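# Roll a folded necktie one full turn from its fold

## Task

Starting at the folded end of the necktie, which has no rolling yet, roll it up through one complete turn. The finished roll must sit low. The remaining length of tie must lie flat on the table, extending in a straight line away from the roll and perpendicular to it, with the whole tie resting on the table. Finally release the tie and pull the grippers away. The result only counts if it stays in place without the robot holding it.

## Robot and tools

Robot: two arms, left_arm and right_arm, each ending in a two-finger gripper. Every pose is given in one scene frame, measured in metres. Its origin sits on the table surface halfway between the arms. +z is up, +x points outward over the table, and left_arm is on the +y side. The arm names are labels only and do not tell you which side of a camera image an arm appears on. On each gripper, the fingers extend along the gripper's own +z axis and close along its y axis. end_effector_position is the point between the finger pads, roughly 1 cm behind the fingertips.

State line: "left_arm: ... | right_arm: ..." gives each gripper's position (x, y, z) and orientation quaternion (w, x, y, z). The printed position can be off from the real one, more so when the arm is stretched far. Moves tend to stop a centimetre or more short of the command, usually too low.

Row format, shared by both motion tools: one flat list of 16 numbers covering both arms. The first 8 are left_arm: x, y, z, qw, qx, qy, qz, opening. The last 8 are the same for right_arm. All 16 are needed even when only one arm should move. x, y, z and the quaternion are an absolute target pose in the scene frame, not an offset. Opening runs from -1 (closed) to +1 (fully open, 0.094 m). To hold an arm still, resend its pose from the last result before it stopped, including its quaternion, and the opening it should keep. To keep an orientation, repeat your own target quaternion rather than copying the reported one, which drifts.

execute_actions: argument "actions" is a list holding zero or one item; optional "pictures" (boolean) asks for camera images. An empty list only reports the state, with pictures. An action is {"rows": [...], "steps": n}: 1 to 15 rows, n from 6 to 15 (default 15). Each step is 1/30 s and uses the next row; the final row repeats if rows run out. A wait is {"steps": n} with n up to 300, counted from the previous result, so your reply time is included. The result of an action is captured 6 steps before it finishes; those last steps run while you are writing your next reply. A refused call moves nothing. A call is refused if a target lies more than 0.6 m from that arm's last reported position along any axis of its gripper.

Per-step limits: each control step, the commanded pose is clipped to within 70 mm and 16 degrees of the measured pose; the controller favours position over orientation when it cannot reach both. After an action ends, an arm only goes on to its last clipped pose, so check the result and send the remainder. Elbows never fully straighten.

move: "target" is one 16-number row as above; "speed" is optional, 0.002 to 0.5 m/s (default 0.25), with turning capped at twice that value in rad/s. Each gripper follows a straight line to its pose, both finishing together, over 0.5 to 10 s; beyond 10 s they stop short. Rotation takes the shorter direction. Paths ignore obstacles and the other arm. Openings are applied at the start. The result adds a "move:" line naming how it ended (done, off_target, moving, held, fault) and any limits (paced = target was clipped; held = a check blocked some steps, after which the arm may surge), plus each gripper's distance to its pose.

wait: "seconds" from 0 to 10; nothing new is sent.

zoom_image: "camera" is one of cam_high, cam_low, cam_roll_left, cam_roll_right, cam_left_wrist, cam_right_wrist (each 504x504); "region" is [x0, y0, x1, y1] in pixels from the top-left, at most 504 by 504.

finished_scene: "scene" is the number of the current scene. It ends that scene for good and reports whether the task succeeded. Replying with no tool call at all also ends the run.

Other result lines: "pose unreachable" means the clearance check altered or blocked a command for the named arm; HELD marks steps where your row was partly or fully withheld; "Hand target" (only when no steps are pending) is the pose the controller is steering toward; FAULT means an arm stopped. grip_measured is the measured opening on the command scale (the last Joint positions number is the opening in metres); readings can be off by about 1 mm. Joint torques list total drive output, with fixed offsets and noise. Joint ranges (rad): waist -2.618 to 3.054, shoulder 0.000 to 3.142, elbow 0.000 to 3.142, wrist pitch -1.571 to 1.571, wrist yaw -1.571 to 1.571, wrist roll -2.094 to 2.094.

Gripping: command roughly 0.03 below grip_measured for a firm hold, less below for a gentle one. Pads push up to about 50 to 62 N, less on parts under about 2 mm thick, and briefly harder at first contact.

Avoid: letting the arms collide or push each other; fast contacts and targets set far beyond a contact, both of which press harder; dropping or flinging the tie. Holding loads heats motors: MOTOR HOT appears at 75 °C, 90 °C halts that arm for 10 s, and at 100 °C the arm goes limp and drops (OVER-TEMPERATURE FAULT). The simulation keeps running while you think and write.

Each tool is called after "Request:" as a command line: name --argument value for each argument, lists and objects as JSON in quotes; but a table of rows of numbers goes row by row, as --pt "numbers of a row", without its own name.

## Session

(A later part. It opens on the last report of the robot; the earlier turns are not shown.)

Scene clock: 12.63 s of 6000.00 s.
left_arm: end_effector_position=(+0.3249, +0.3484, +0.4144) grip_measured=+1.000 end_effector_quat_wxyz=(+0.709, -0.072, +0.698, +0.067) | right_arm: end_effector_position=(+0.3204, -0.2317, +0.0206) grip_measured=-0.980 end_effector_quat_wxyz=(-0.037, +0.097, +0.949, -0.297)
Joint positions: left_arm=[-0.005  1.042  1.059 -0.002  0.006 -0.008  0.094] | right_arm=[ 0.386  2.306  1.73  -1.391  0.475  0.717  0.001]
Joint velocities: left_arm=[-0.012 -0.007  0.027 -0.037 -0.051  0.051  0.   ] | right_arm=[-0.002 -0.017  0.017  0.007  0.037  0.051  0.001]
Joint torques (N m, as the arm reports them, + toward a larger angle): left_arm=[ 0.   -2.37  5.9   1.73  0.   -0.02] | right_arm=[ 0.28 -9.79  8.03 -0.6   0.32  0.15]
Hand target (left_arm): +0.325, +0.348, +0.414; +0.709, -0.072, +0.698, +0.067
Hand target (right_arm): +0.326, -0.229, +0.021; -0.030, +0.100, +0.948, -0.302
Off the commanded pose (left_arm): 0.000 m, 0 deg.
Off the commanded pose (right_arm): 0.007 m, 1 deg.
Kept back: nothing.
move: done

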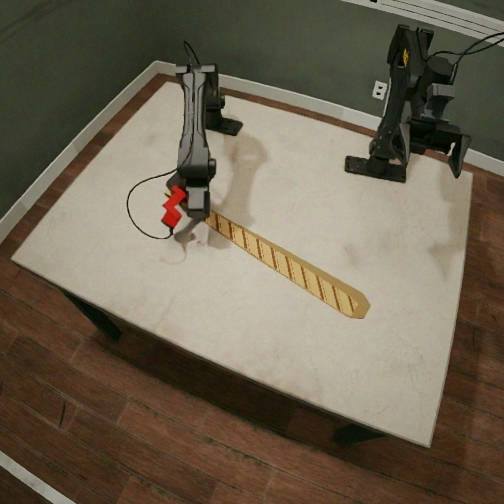

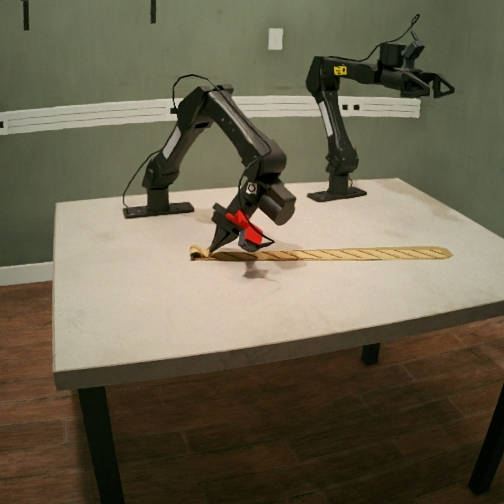

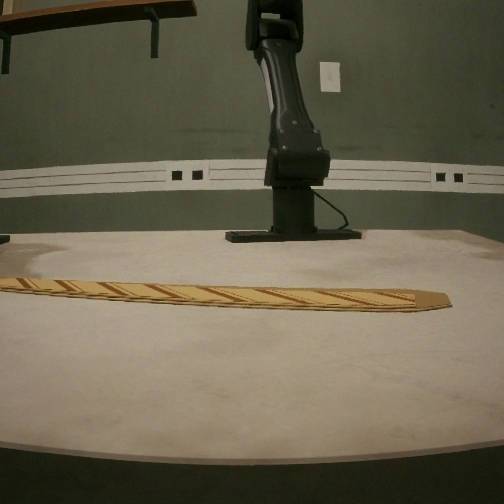

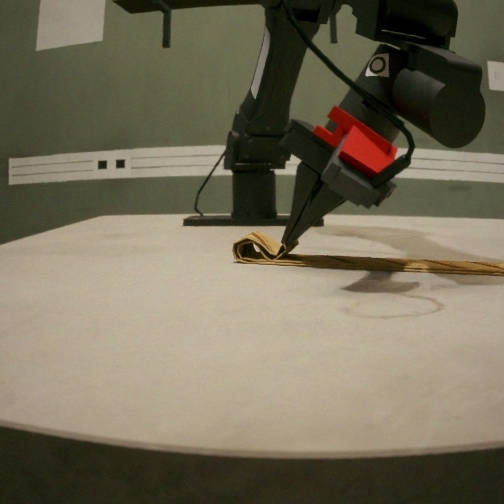

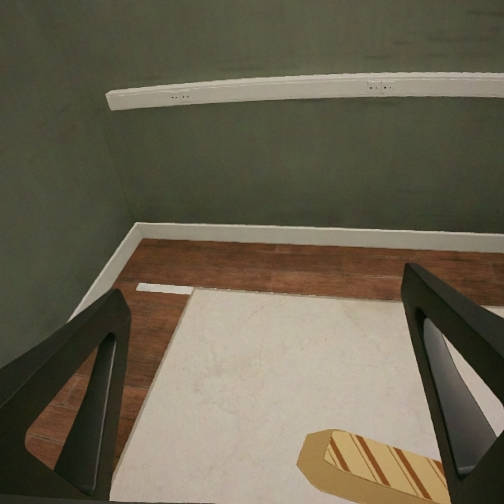

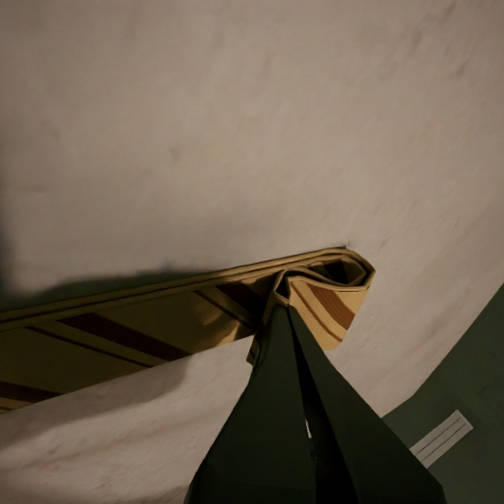

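Request:
move --target '[0.3249,0.3484,0.4144,0.709,-0.072,0.698,0.067,1,0.337,-0.222,0.02,-0.03,0.1,0.949,-0.299,-1]'

Request:
move --target '[0.3249,0.3484,0.4144,0.709,-0.072,0.698,0.067,1,0.335,-0.205,0.05,-0.03,0.1,0.949,-0.299,-0.75]' --speed 0.05

Request:
move --target '[0.3249,0.3484,0.4144,0.709,-0.072,0.698,0.067,1,0.308,-0.275,0.055,0.022,0.102,0.971,0.215,-0.36]' --speed 0.4

Scene clock: 13.63 s of 6000.00 s.
left_arm: end_effector_position=(+0.3249, +0.3484, +0.4144) grip_measured=+1.000 end_effector_quat_wxyz=(+0.709, -0.072, +0.698, +0.067) | right_arm: end_effector_position=(+0.3323, -0.2263, +0.0203) grip_measured=-0.980 end_effector_quat_wxyz=(-0.036, +0.098, +0.949, -0.296)
Joint positions: left_arm=[-0.005  1.042  1.059 -0.002  0.006 -0.008  0.094] | right_arm=[ 0.386  2.355  1.818 -1.426  0.474  0.719  0.001]
Joint velocities: left_arm=[-0.007 -0.002 -0.022  0.051  0.051  0.022  0.   ] | right_arm=[ 0.002 -0.002 -0.012 -0.081  0.037 -0.095 -0.001]
Joint torques (N m, as the arm reports them, + toward a larger angle): left_arm=[ 0.01 -2.34  5.94  1.73 -0.01 -0.02] | right_arm=[  0.51 -10.09   8.3   -0.61   0.29   0.14]
Hand target (left_arm): +0.325, +0.348, +0.414; +0.709, -0.072, +0.698, +0.067
Hand target (right_arm): +0.337, -0.222, +0.020; -0.030, +0.100, +0.949, -0.299
Off the commanded pose (left_arm): 0.000 m, 0 deg.
Off the commanded pose (right_arm): 0.006 m, 1 deg.
Kept back: nothing.
move: done

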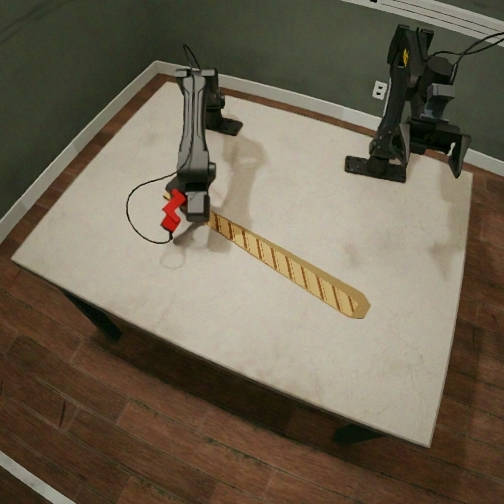

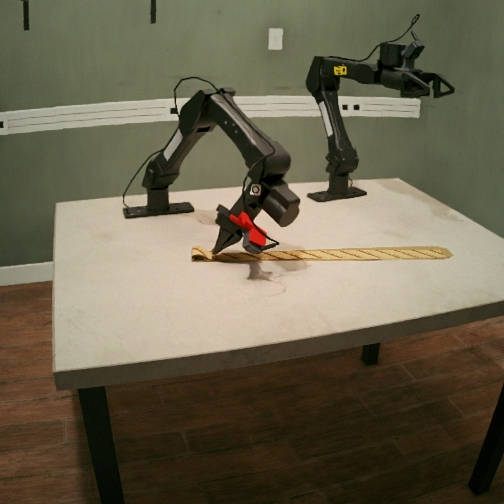

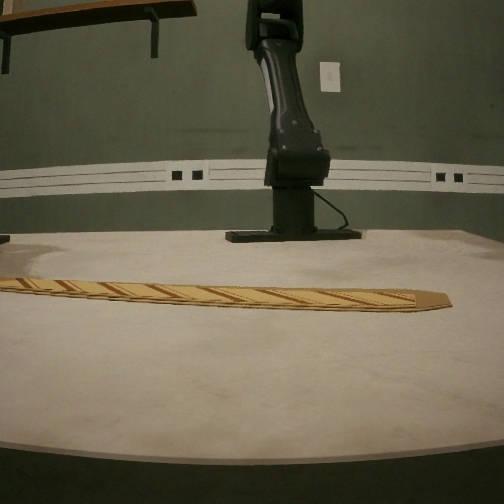

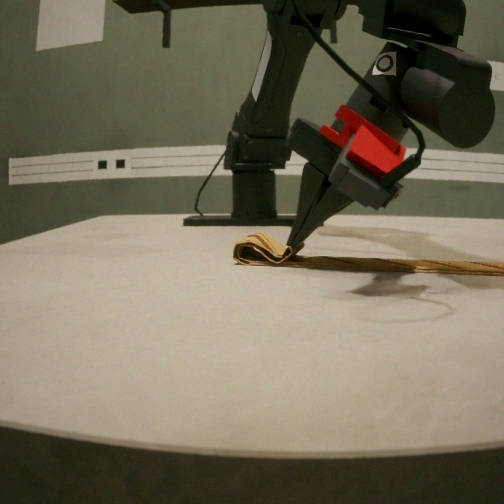

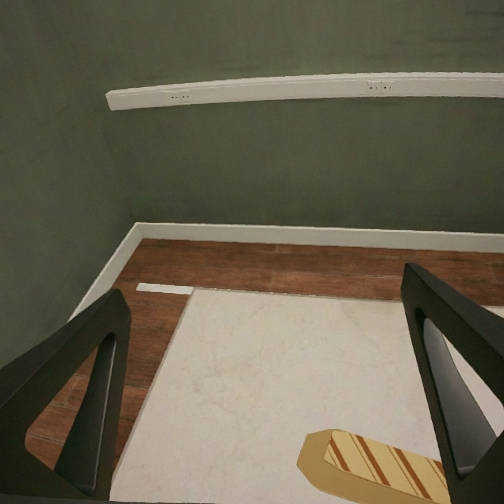

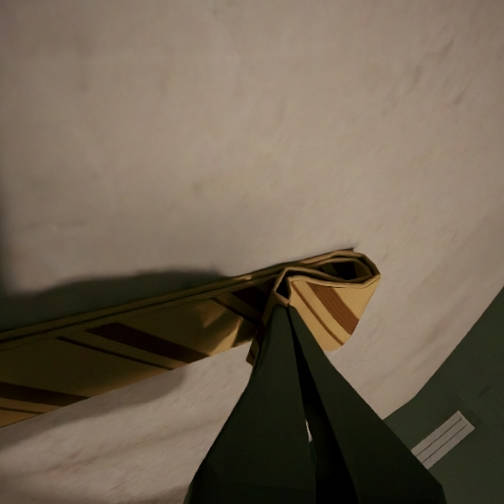

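Scene clock: 14.80 s of 6000.00 s.
left_arm: end_effector_position=(+0.3249, +0.3484, +0.4144) grip_measured=+1.000 end_effector_quat_wxyz=(+0.709, -0.072, +0.698, +0.067) | right_arm: end_effector_position=(+0.3321, -0.2096, +0.0509) grip_measured=-0.752 end_effector_quat_wxyz=(-0.033, +0.097, +0.949, -0.298)
Joint positions: left_arm=[-0.005  1.042  1.059 -0.002  0.006 -0.008  0.094] | right_arm=[ 0.424  2.355  1.94  -1.563  0.465  0.757  0.012]
Joint velocities: left_arm=[ 0.017  0.012 -0.002 -0.066  0.051  0.022  0.   ] | right_arm=[-0.012  0.002 -0.012 -0.066 -0.051 -0.066 -0.001]
Joint torques (N m, as the arm reports them, + toward a larger angle): left_arm=[ 0.03 -2.36  5.91  1.74  0.01 -0.02] | right_arm=[  0.68 -10.39   8.12  -0.61   0.25   0.14]
Hand target (left_arm): +0.325, +0.348, +0.414; +0.709, -0.072, +0.698, +0.067
Hand target (right_arm): +0.336, -0.205, +0.050; -0.028, +0.100, +0.949, -0.298
Off the commanded pose (left_arm): 0.000 m, 0 deg.
Off the commanded pose (right_arm): 0.006 m, 0 deg.
joint sent to its limit (right arm) — the command would take joint 4 (wrist pitch) past its lower limit, so that joint was sent only as far as its limit.
Kept back: nothing.
move: done

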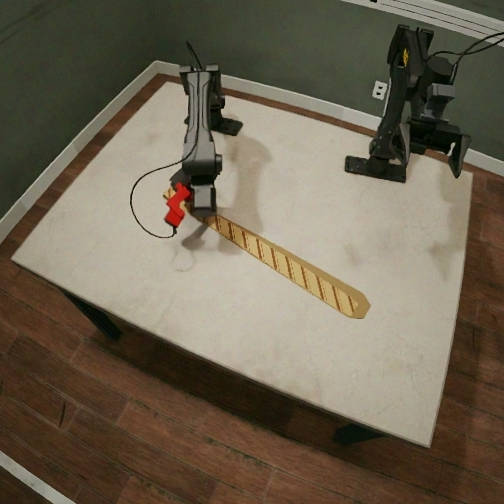

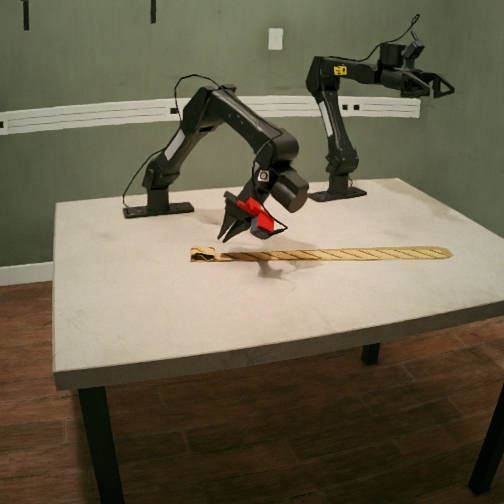

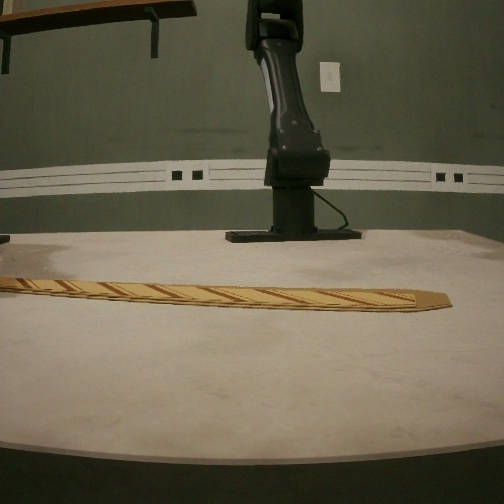

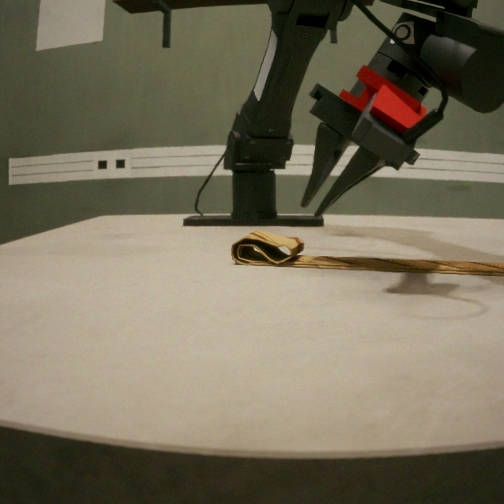

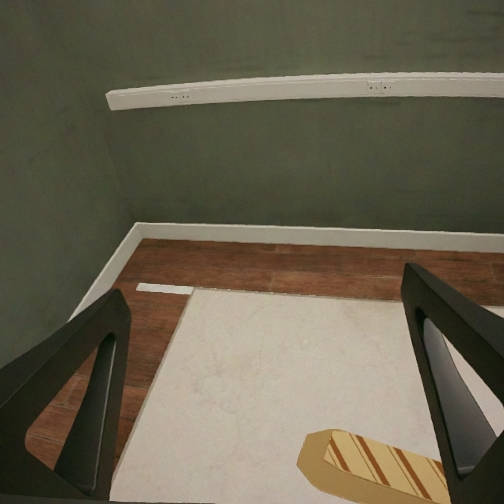

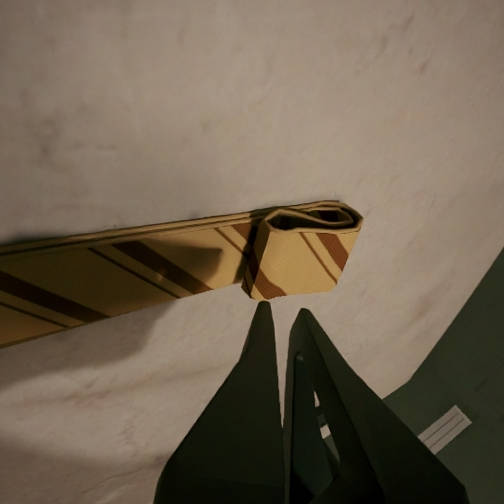

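Scene clock: 16.83 s of 6000.00 s.
left_arm: end_effector_position=(+0.3249, +0.3484, +0.4144) grip_measured=+1.000 end_effector_quat_wxyz=(+0.709, -0.072, +0.698, +0.067) | right_arm: end_effector_position=(+0.3096, -0.2746, +0.0535) grip_measured=-0.362 end_effector_quat_wxyz=(+0.018, +0.108, +0.970, +0.215)
Joint positions: left_arm=[-0.005  1.042  1.059 -0.002  0.006 -0.008  0.094] | right_arm=[-0.187  1.841  1.246 -0.957 -0.435  0.069  0.03 ]
Joint velocities: left_arm=[-0.017 -0.007 -0.022  0.037 -0.066 -0.007  0.   ] | right_arm=[-0.007 -0.007 -0.007  0.037  0.007 -0.007 -0.001]
Joint torques (N m, as the arm reports them, + toward a larger angle): left_arm=[ 0.02 -2.4   5.93  1.76  0.02 -0.02] | right_arm=[-0.18 -9.37  4.68  0.32 -0.34 -0.06]
Hand target (left_arm): +0.325, +0.348, +0.414; +0.709, -0.072, +0.698, +0.067
Hand target (right_arm): +0.307, -0.273, +0.055; +0.023, +0.102, +0.970, +0.222
Off the commanded pose (left_arm): 0.000 m, 0 deg.
Off the commanded pose (right_arm): 0.002 m, 1 deg.
Kept back: nothing.
move: done

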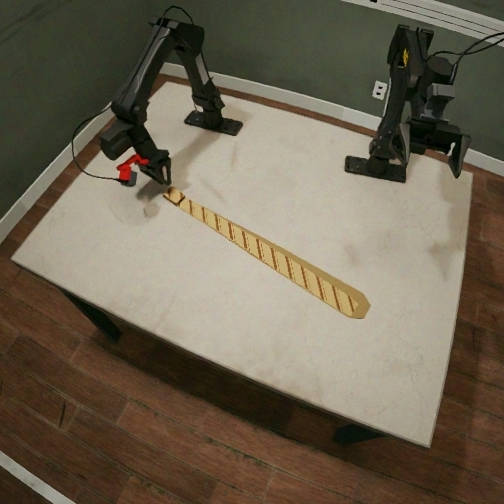

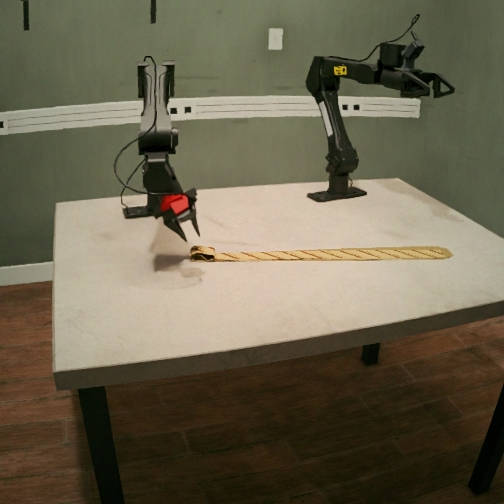

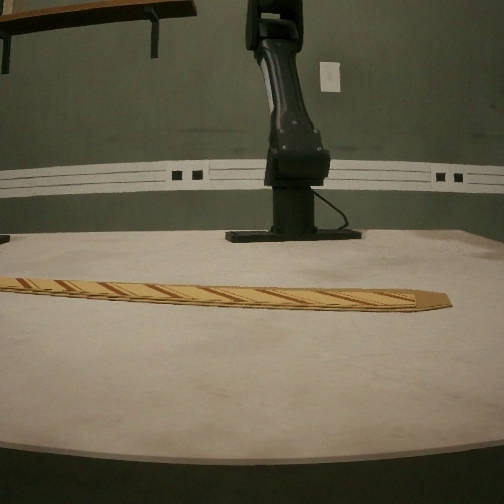

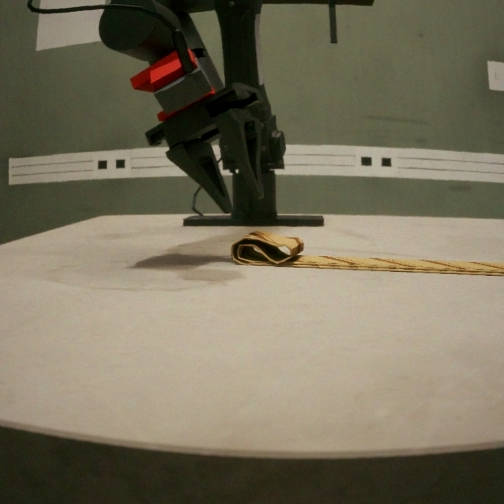

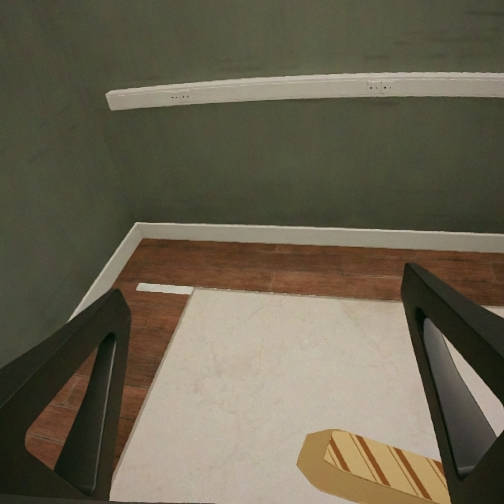

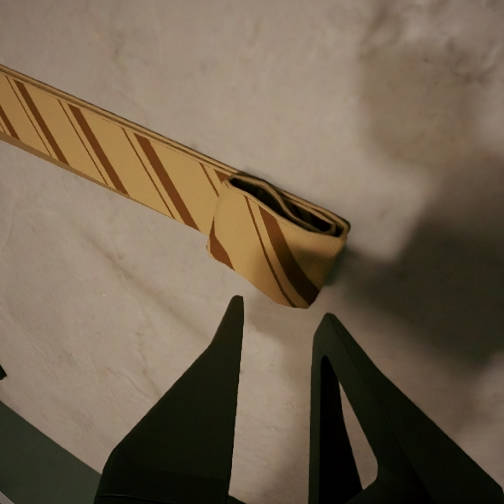

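Request:
move --target '[0.3249,0.3484,0.4144,0.709,-0.072,0.698,0.067,1,0.308,-0.265,0.0,0.022,0.102,0.971,0.215,-0.1]' --speed 0.08

Request:
move --target '[0.3249,0.3484,0.4144,0.709,-0.072,0.698,0.067,1,0.308,-0.265,-0.006,0.022,0.102,0.971,0.215,-1]'

Request:
move --target '[0.3249,0.3484,0.4144,0.709,-0.072,0.698,0.067,1,0.3,-0.37,0.08,0.015,0.104,0.983,0.15,-1]' --speed 0.15

Scene clock: 19.80 s of 6000.00 s.
left_arm: end_effector_position=(+0.3249, +0.3484, +0.4144) grip_measured=+1.000 end_effector_quat_wxyz=(+0.709, -0.072, +0.698, +0.067) | right_arm: end_effector_position=(+0.3135, -0.2694, +0.0134) grip_measured=-0.102 end_effector_quat_wxyz=(+0.036, +0.102, +0.971, +0.215)
Joint positions: left_arm=[-0.005  1.042  1.059 -0.002  0.006 -0.008  0.094] | right_arm=[-0.17   1.886  1.128 -0.75  -0.435  0.085  0.042]
Joint velocities: left_arm=[ 0.002  0.022  0.017  0.037 -0.081  0.022  0.   ] | right_arm=[-0.002 -0.002  0.002  0.007 -0.051  0.037  0.   ]
Joint torques (N m, as the arm reports them, + toward a larger angle): left_arm=[ 0.02 -2.4   5.95  1.74  0.   -0.02] | right_arm=[ 0.74 -6.57  3.99  0.5  -0.21  0.06]
Hand target (left_arm): +0.325, +0.348, +0.414; +0.709, -0.072, +0.698, +0.067
Hand target (right_arm): +0.306, -0.265, +0.001; +0.022, +0.102, +0.971, +0.214
Off the commanded pose (left_arm): 0.000 m, 0 deg.
Off the commanded pose (right_arm): 0.015 m, 2 deg.
Kept back: nothing.
move: off_target (right_arm)

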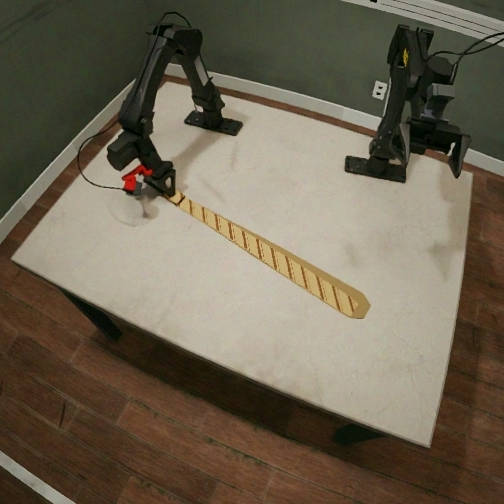

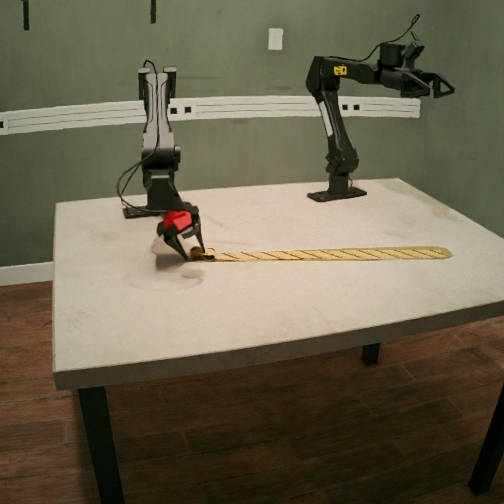

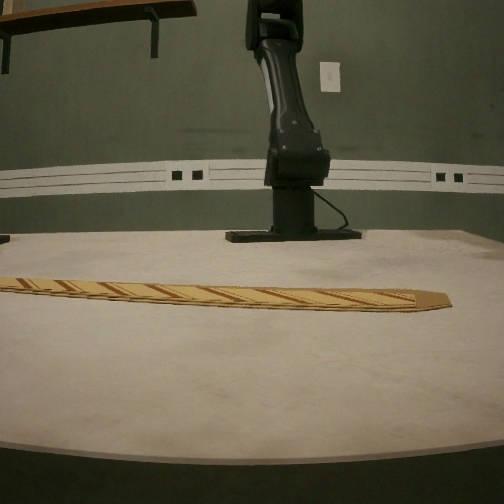

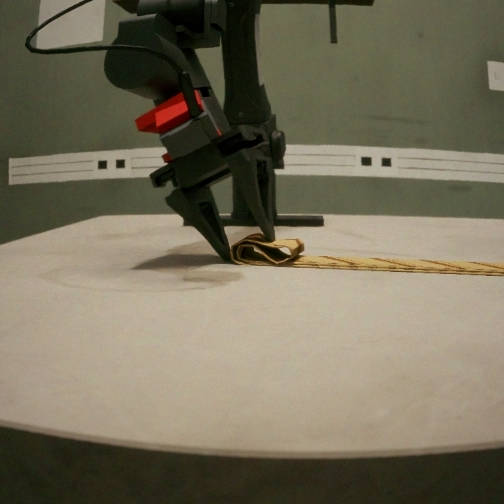

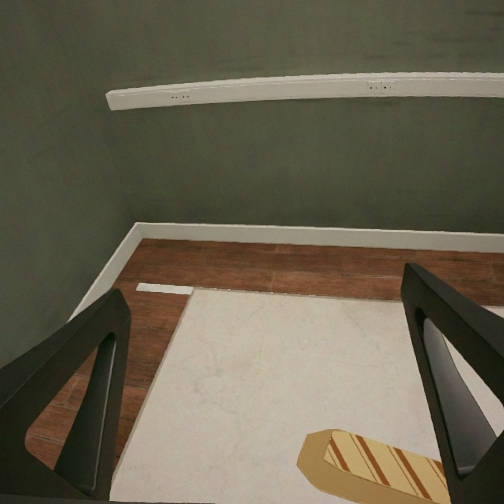

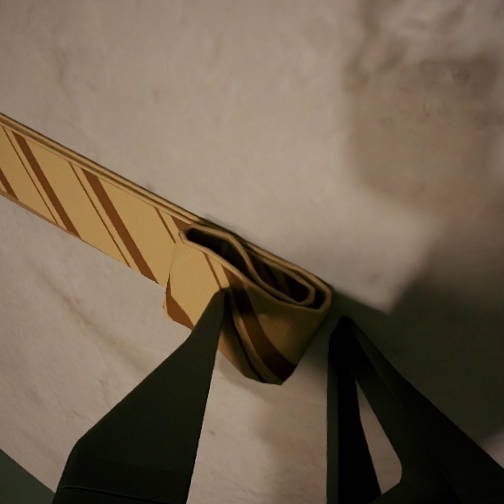

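Scene clock: 20.50 s of 6000.00 s.
left_arm: end_effector_position=(+0.3249, +0.3484, +0.4144) grip_measured=+1.000 end_effector_quat_wxyz=(+0.709, -0.072, +0.698, +0.067) | right_arm: end_effector_position=(+0.3175, -0.2699, +0.0108) grip_measured=-0.930 end_effector_quat_wxyz=(+0.042, +0.101, +0.970, +0.215)
Joint positions: left_arm=[-0.005  1.042  1.059 -0.002  0.006 -0.008  0.094] | right_arm=[-0.17   1.896  1.128 -0.728 -0.436  0.085  0.003]
Joint velocities: left_arm=[ 0.002 -0.002  0.007  0.051 -0.022  0.037  0.   ] | right_arm=[-0.002 -0.002 -0.017 -0.037 -0.081  0.037 -0.   ]
Joint torques (N m, as the arm reports them, + toward a larger angle): left_arm=[ 0.02 -2.36  5.91  1.73  0.01 -0.01] | right_arm=[ 0.8  -6.27  3.55  0.54 -0.22  0.06]
Hand target (left_arm): +0.325, +0.348, +0.414; +0.709, -0.072, +0.698, +0.067
Hand target (right_arm): +0.307, -0.265, -0.005; +0.022, +0.102, +0.971, +0.215
Off the commanded pose (left_arm): 0.000 m, 0 deg.
Off the commanded pose (right_arm): 0.020 m, 2 deg.
Kept back: nothing.
move: off_target (right_arm)

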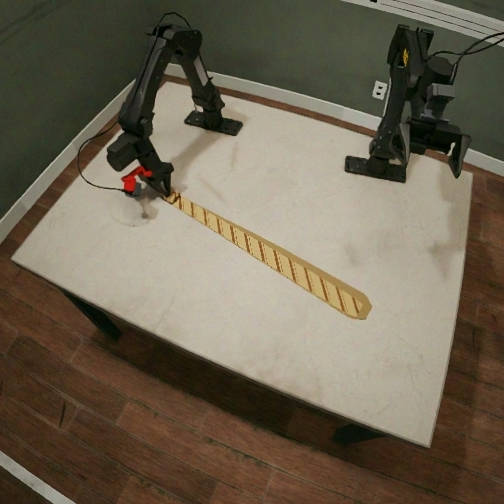

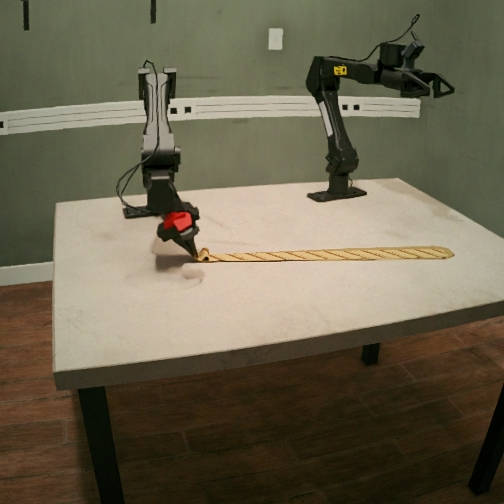

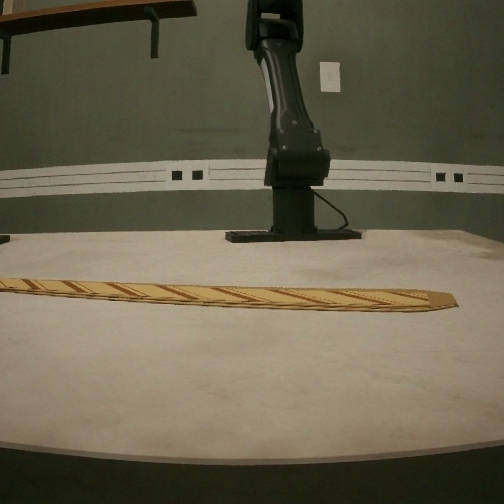

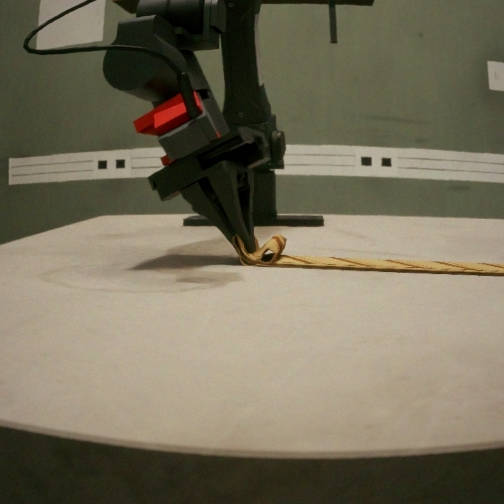

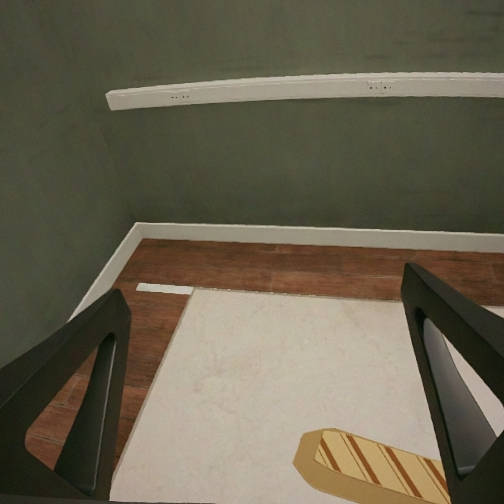

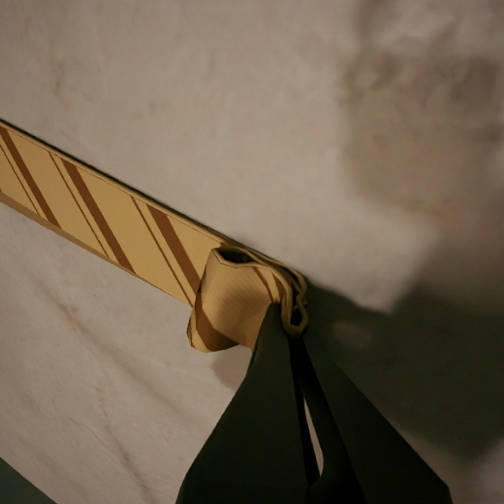

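Scene clock: 21.97 s of 6000.00 s.
left_arm: end_effector_position=(+0.3249, +0.3484, +0.4144) grip_measured=+1.000 end_effector_quat_wxyz=(+0.709, -0.072, +0.698, +0.067) | right_arm: end_effector_position=(+0.2950, -0.3651, +0.0671) grip_measured=-0.930 end_effector_quat_wxyz=(-0.004, +0.110, +0.981, +0.158)
Joint positions: left_arm=[-0.005  1.042  1.059 -0.002  0.006 -0.008  0.094] | right_arm=[-0.399  1.896  1.405 -1.172 -0.304 -0.158  0.003]
Joint velocities: left_arm=[-0.002 -0.007 -0.022  0.081 -0.022 -0.007  0.   ] | right_arm=[ 0.007 -0.002 -0.012 -0.051  0.007 -0.081 -0.   ]
Joint torques (N m, as the arm reports them, + toward a larger angle): left_arm=[ 0.07 -2.38  5.91  1.73  0.01 -0.01] | right_arm=[-0.36 -9.87  8.76 -0.09 -0.19 -0.09]
Hand target (left_arm): +0.325, +0.348, +0.414; +0.709, -0.072, +0.698, +0.067
Hand target (right_arm): +0.301, -0.369, +0.080; +0.015, +0.104, +0.983, +0.153
Off the commanded pose (left_arm): 0.000 m, 0 deg.
Off the commanded pose (right_arm): 0.015 m, 2 deg.
Kept back: nothing.
move: off_target (right_arm)

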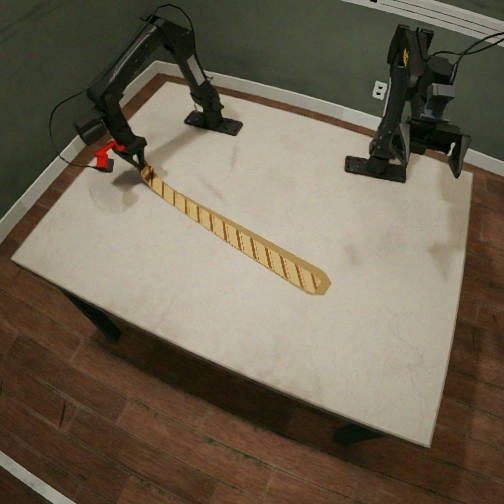

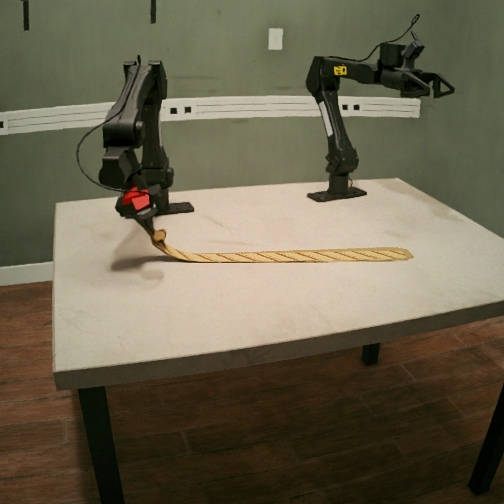

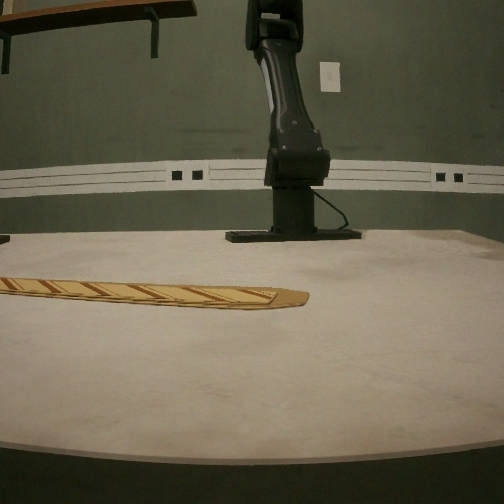

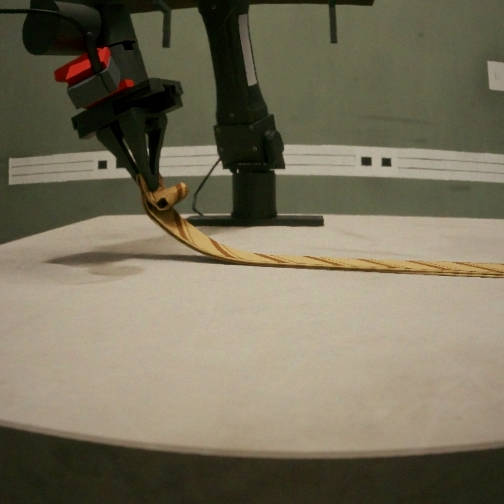

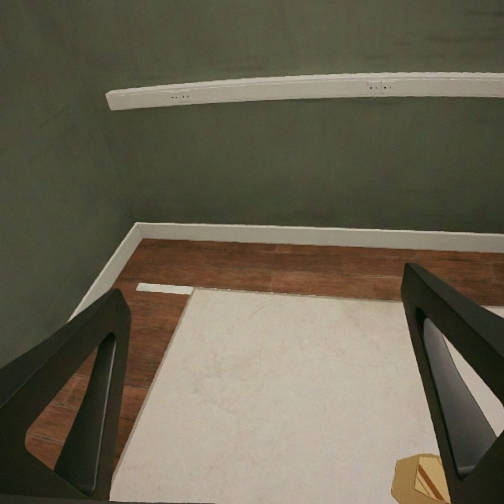

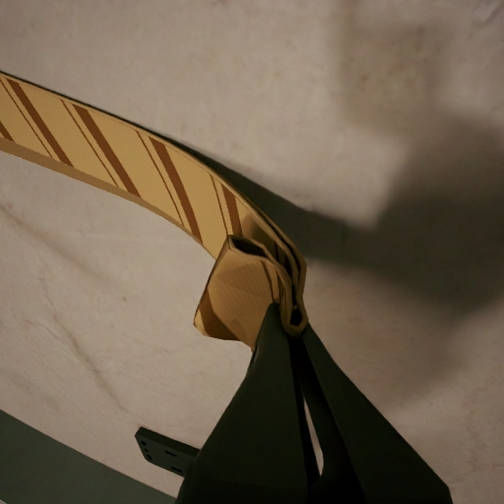

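Request:
move --target '[0.3249,0.3484,0.4144,0.709,-0.072,0.698,0.067,1,0.314,-0.305,0.065,-0.04,0.097,0.919,-0.381,-1]' --speed 0.3

Scene clock: 24.73 s of 6000.00 s.
left_arm: end_effector_position=(+0.3249, +0.3484, +0.4144) grip_measured=+1.000 end_effector_quat_wxyz=(+0.709, -0.072, +0.698, +0.067) | right_arm: end_effector_position=(+0.3071, -0.3081, +0.0641) grip_measured=-0.930 end_effector_quat_wxyz=(-0.053, +0.092, +0.918, -0.382)
Joint positions: left_arm=[-0.005  1.042  1.059 -0.002  0.006 -0.008  0.094] | right_arm=[ 0.267  2.207  1.646 -1.488  0.659  0.664  0.003]
Joint velocities: left_arm=[-0.002 -0.007 -0.007 -0.051 -0.081 -0.022  0.   ] | right_arm=[-0.002  0.002 -0.022 -0.037  0.037  0.066 -0.001]
Joint torques (N m, as the arm reports them, + toward a larger angle): left_arm=[ 0.   -2.37  5.91  1.74  0.01 -0.03] | right_arm=[ 0.17 -9.1   8.04 -0.73  0.42  0.17]
Hand target (left_arm): +0.325, +0.348, +0.414; +0.709, -0.072, +0.698, +0.067
Hand target (right_arm): +0.314, -0.308, +0.066; -0.043, +0.096, +0.916, -0.388
Off the commanded pose (left_arm): 0.000 m, 0 deg.
Off the commanded pose (right_arm): 0.008 m, 2 deg.
Kept back: nothing.
move: done

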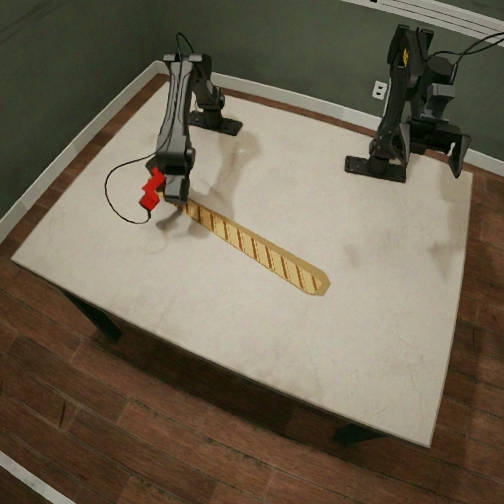

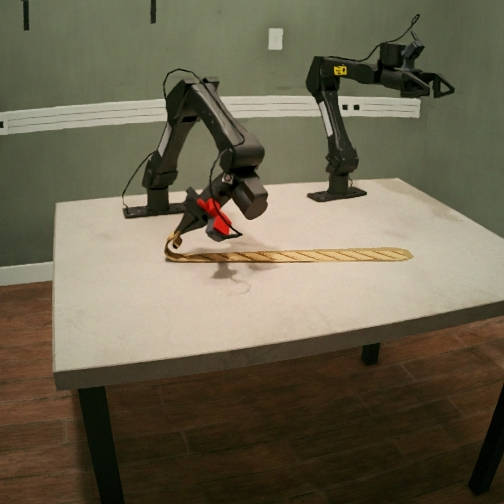

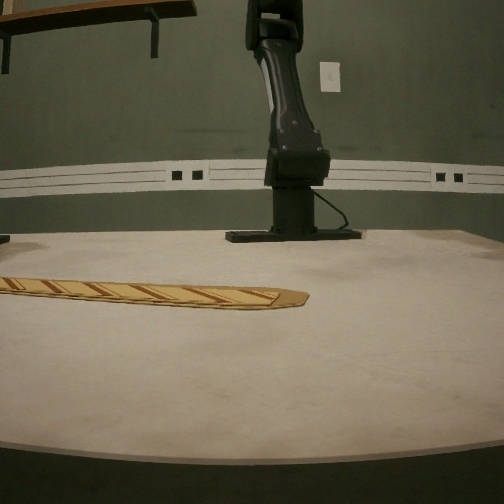

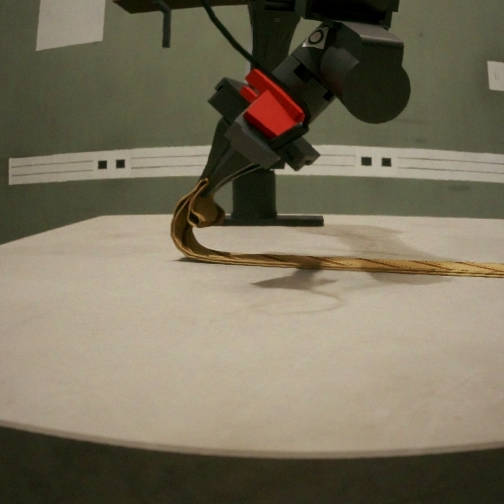

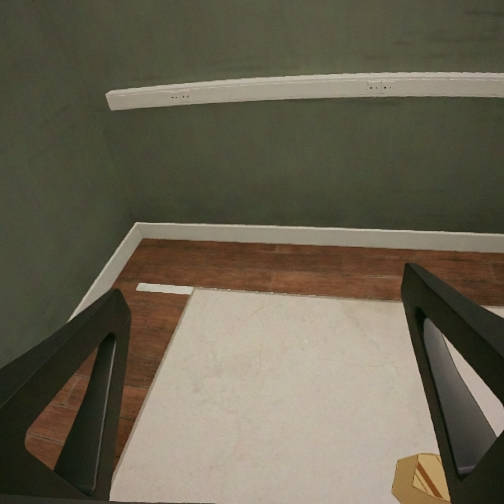

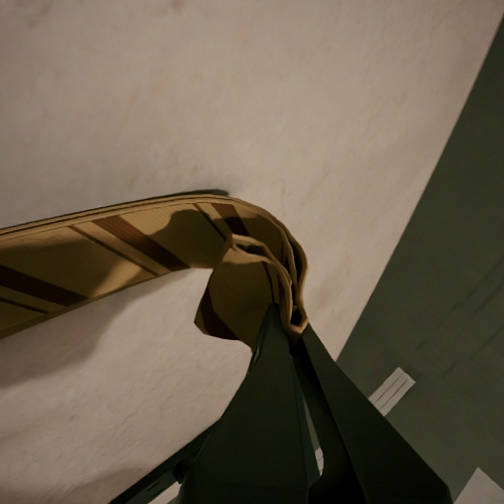

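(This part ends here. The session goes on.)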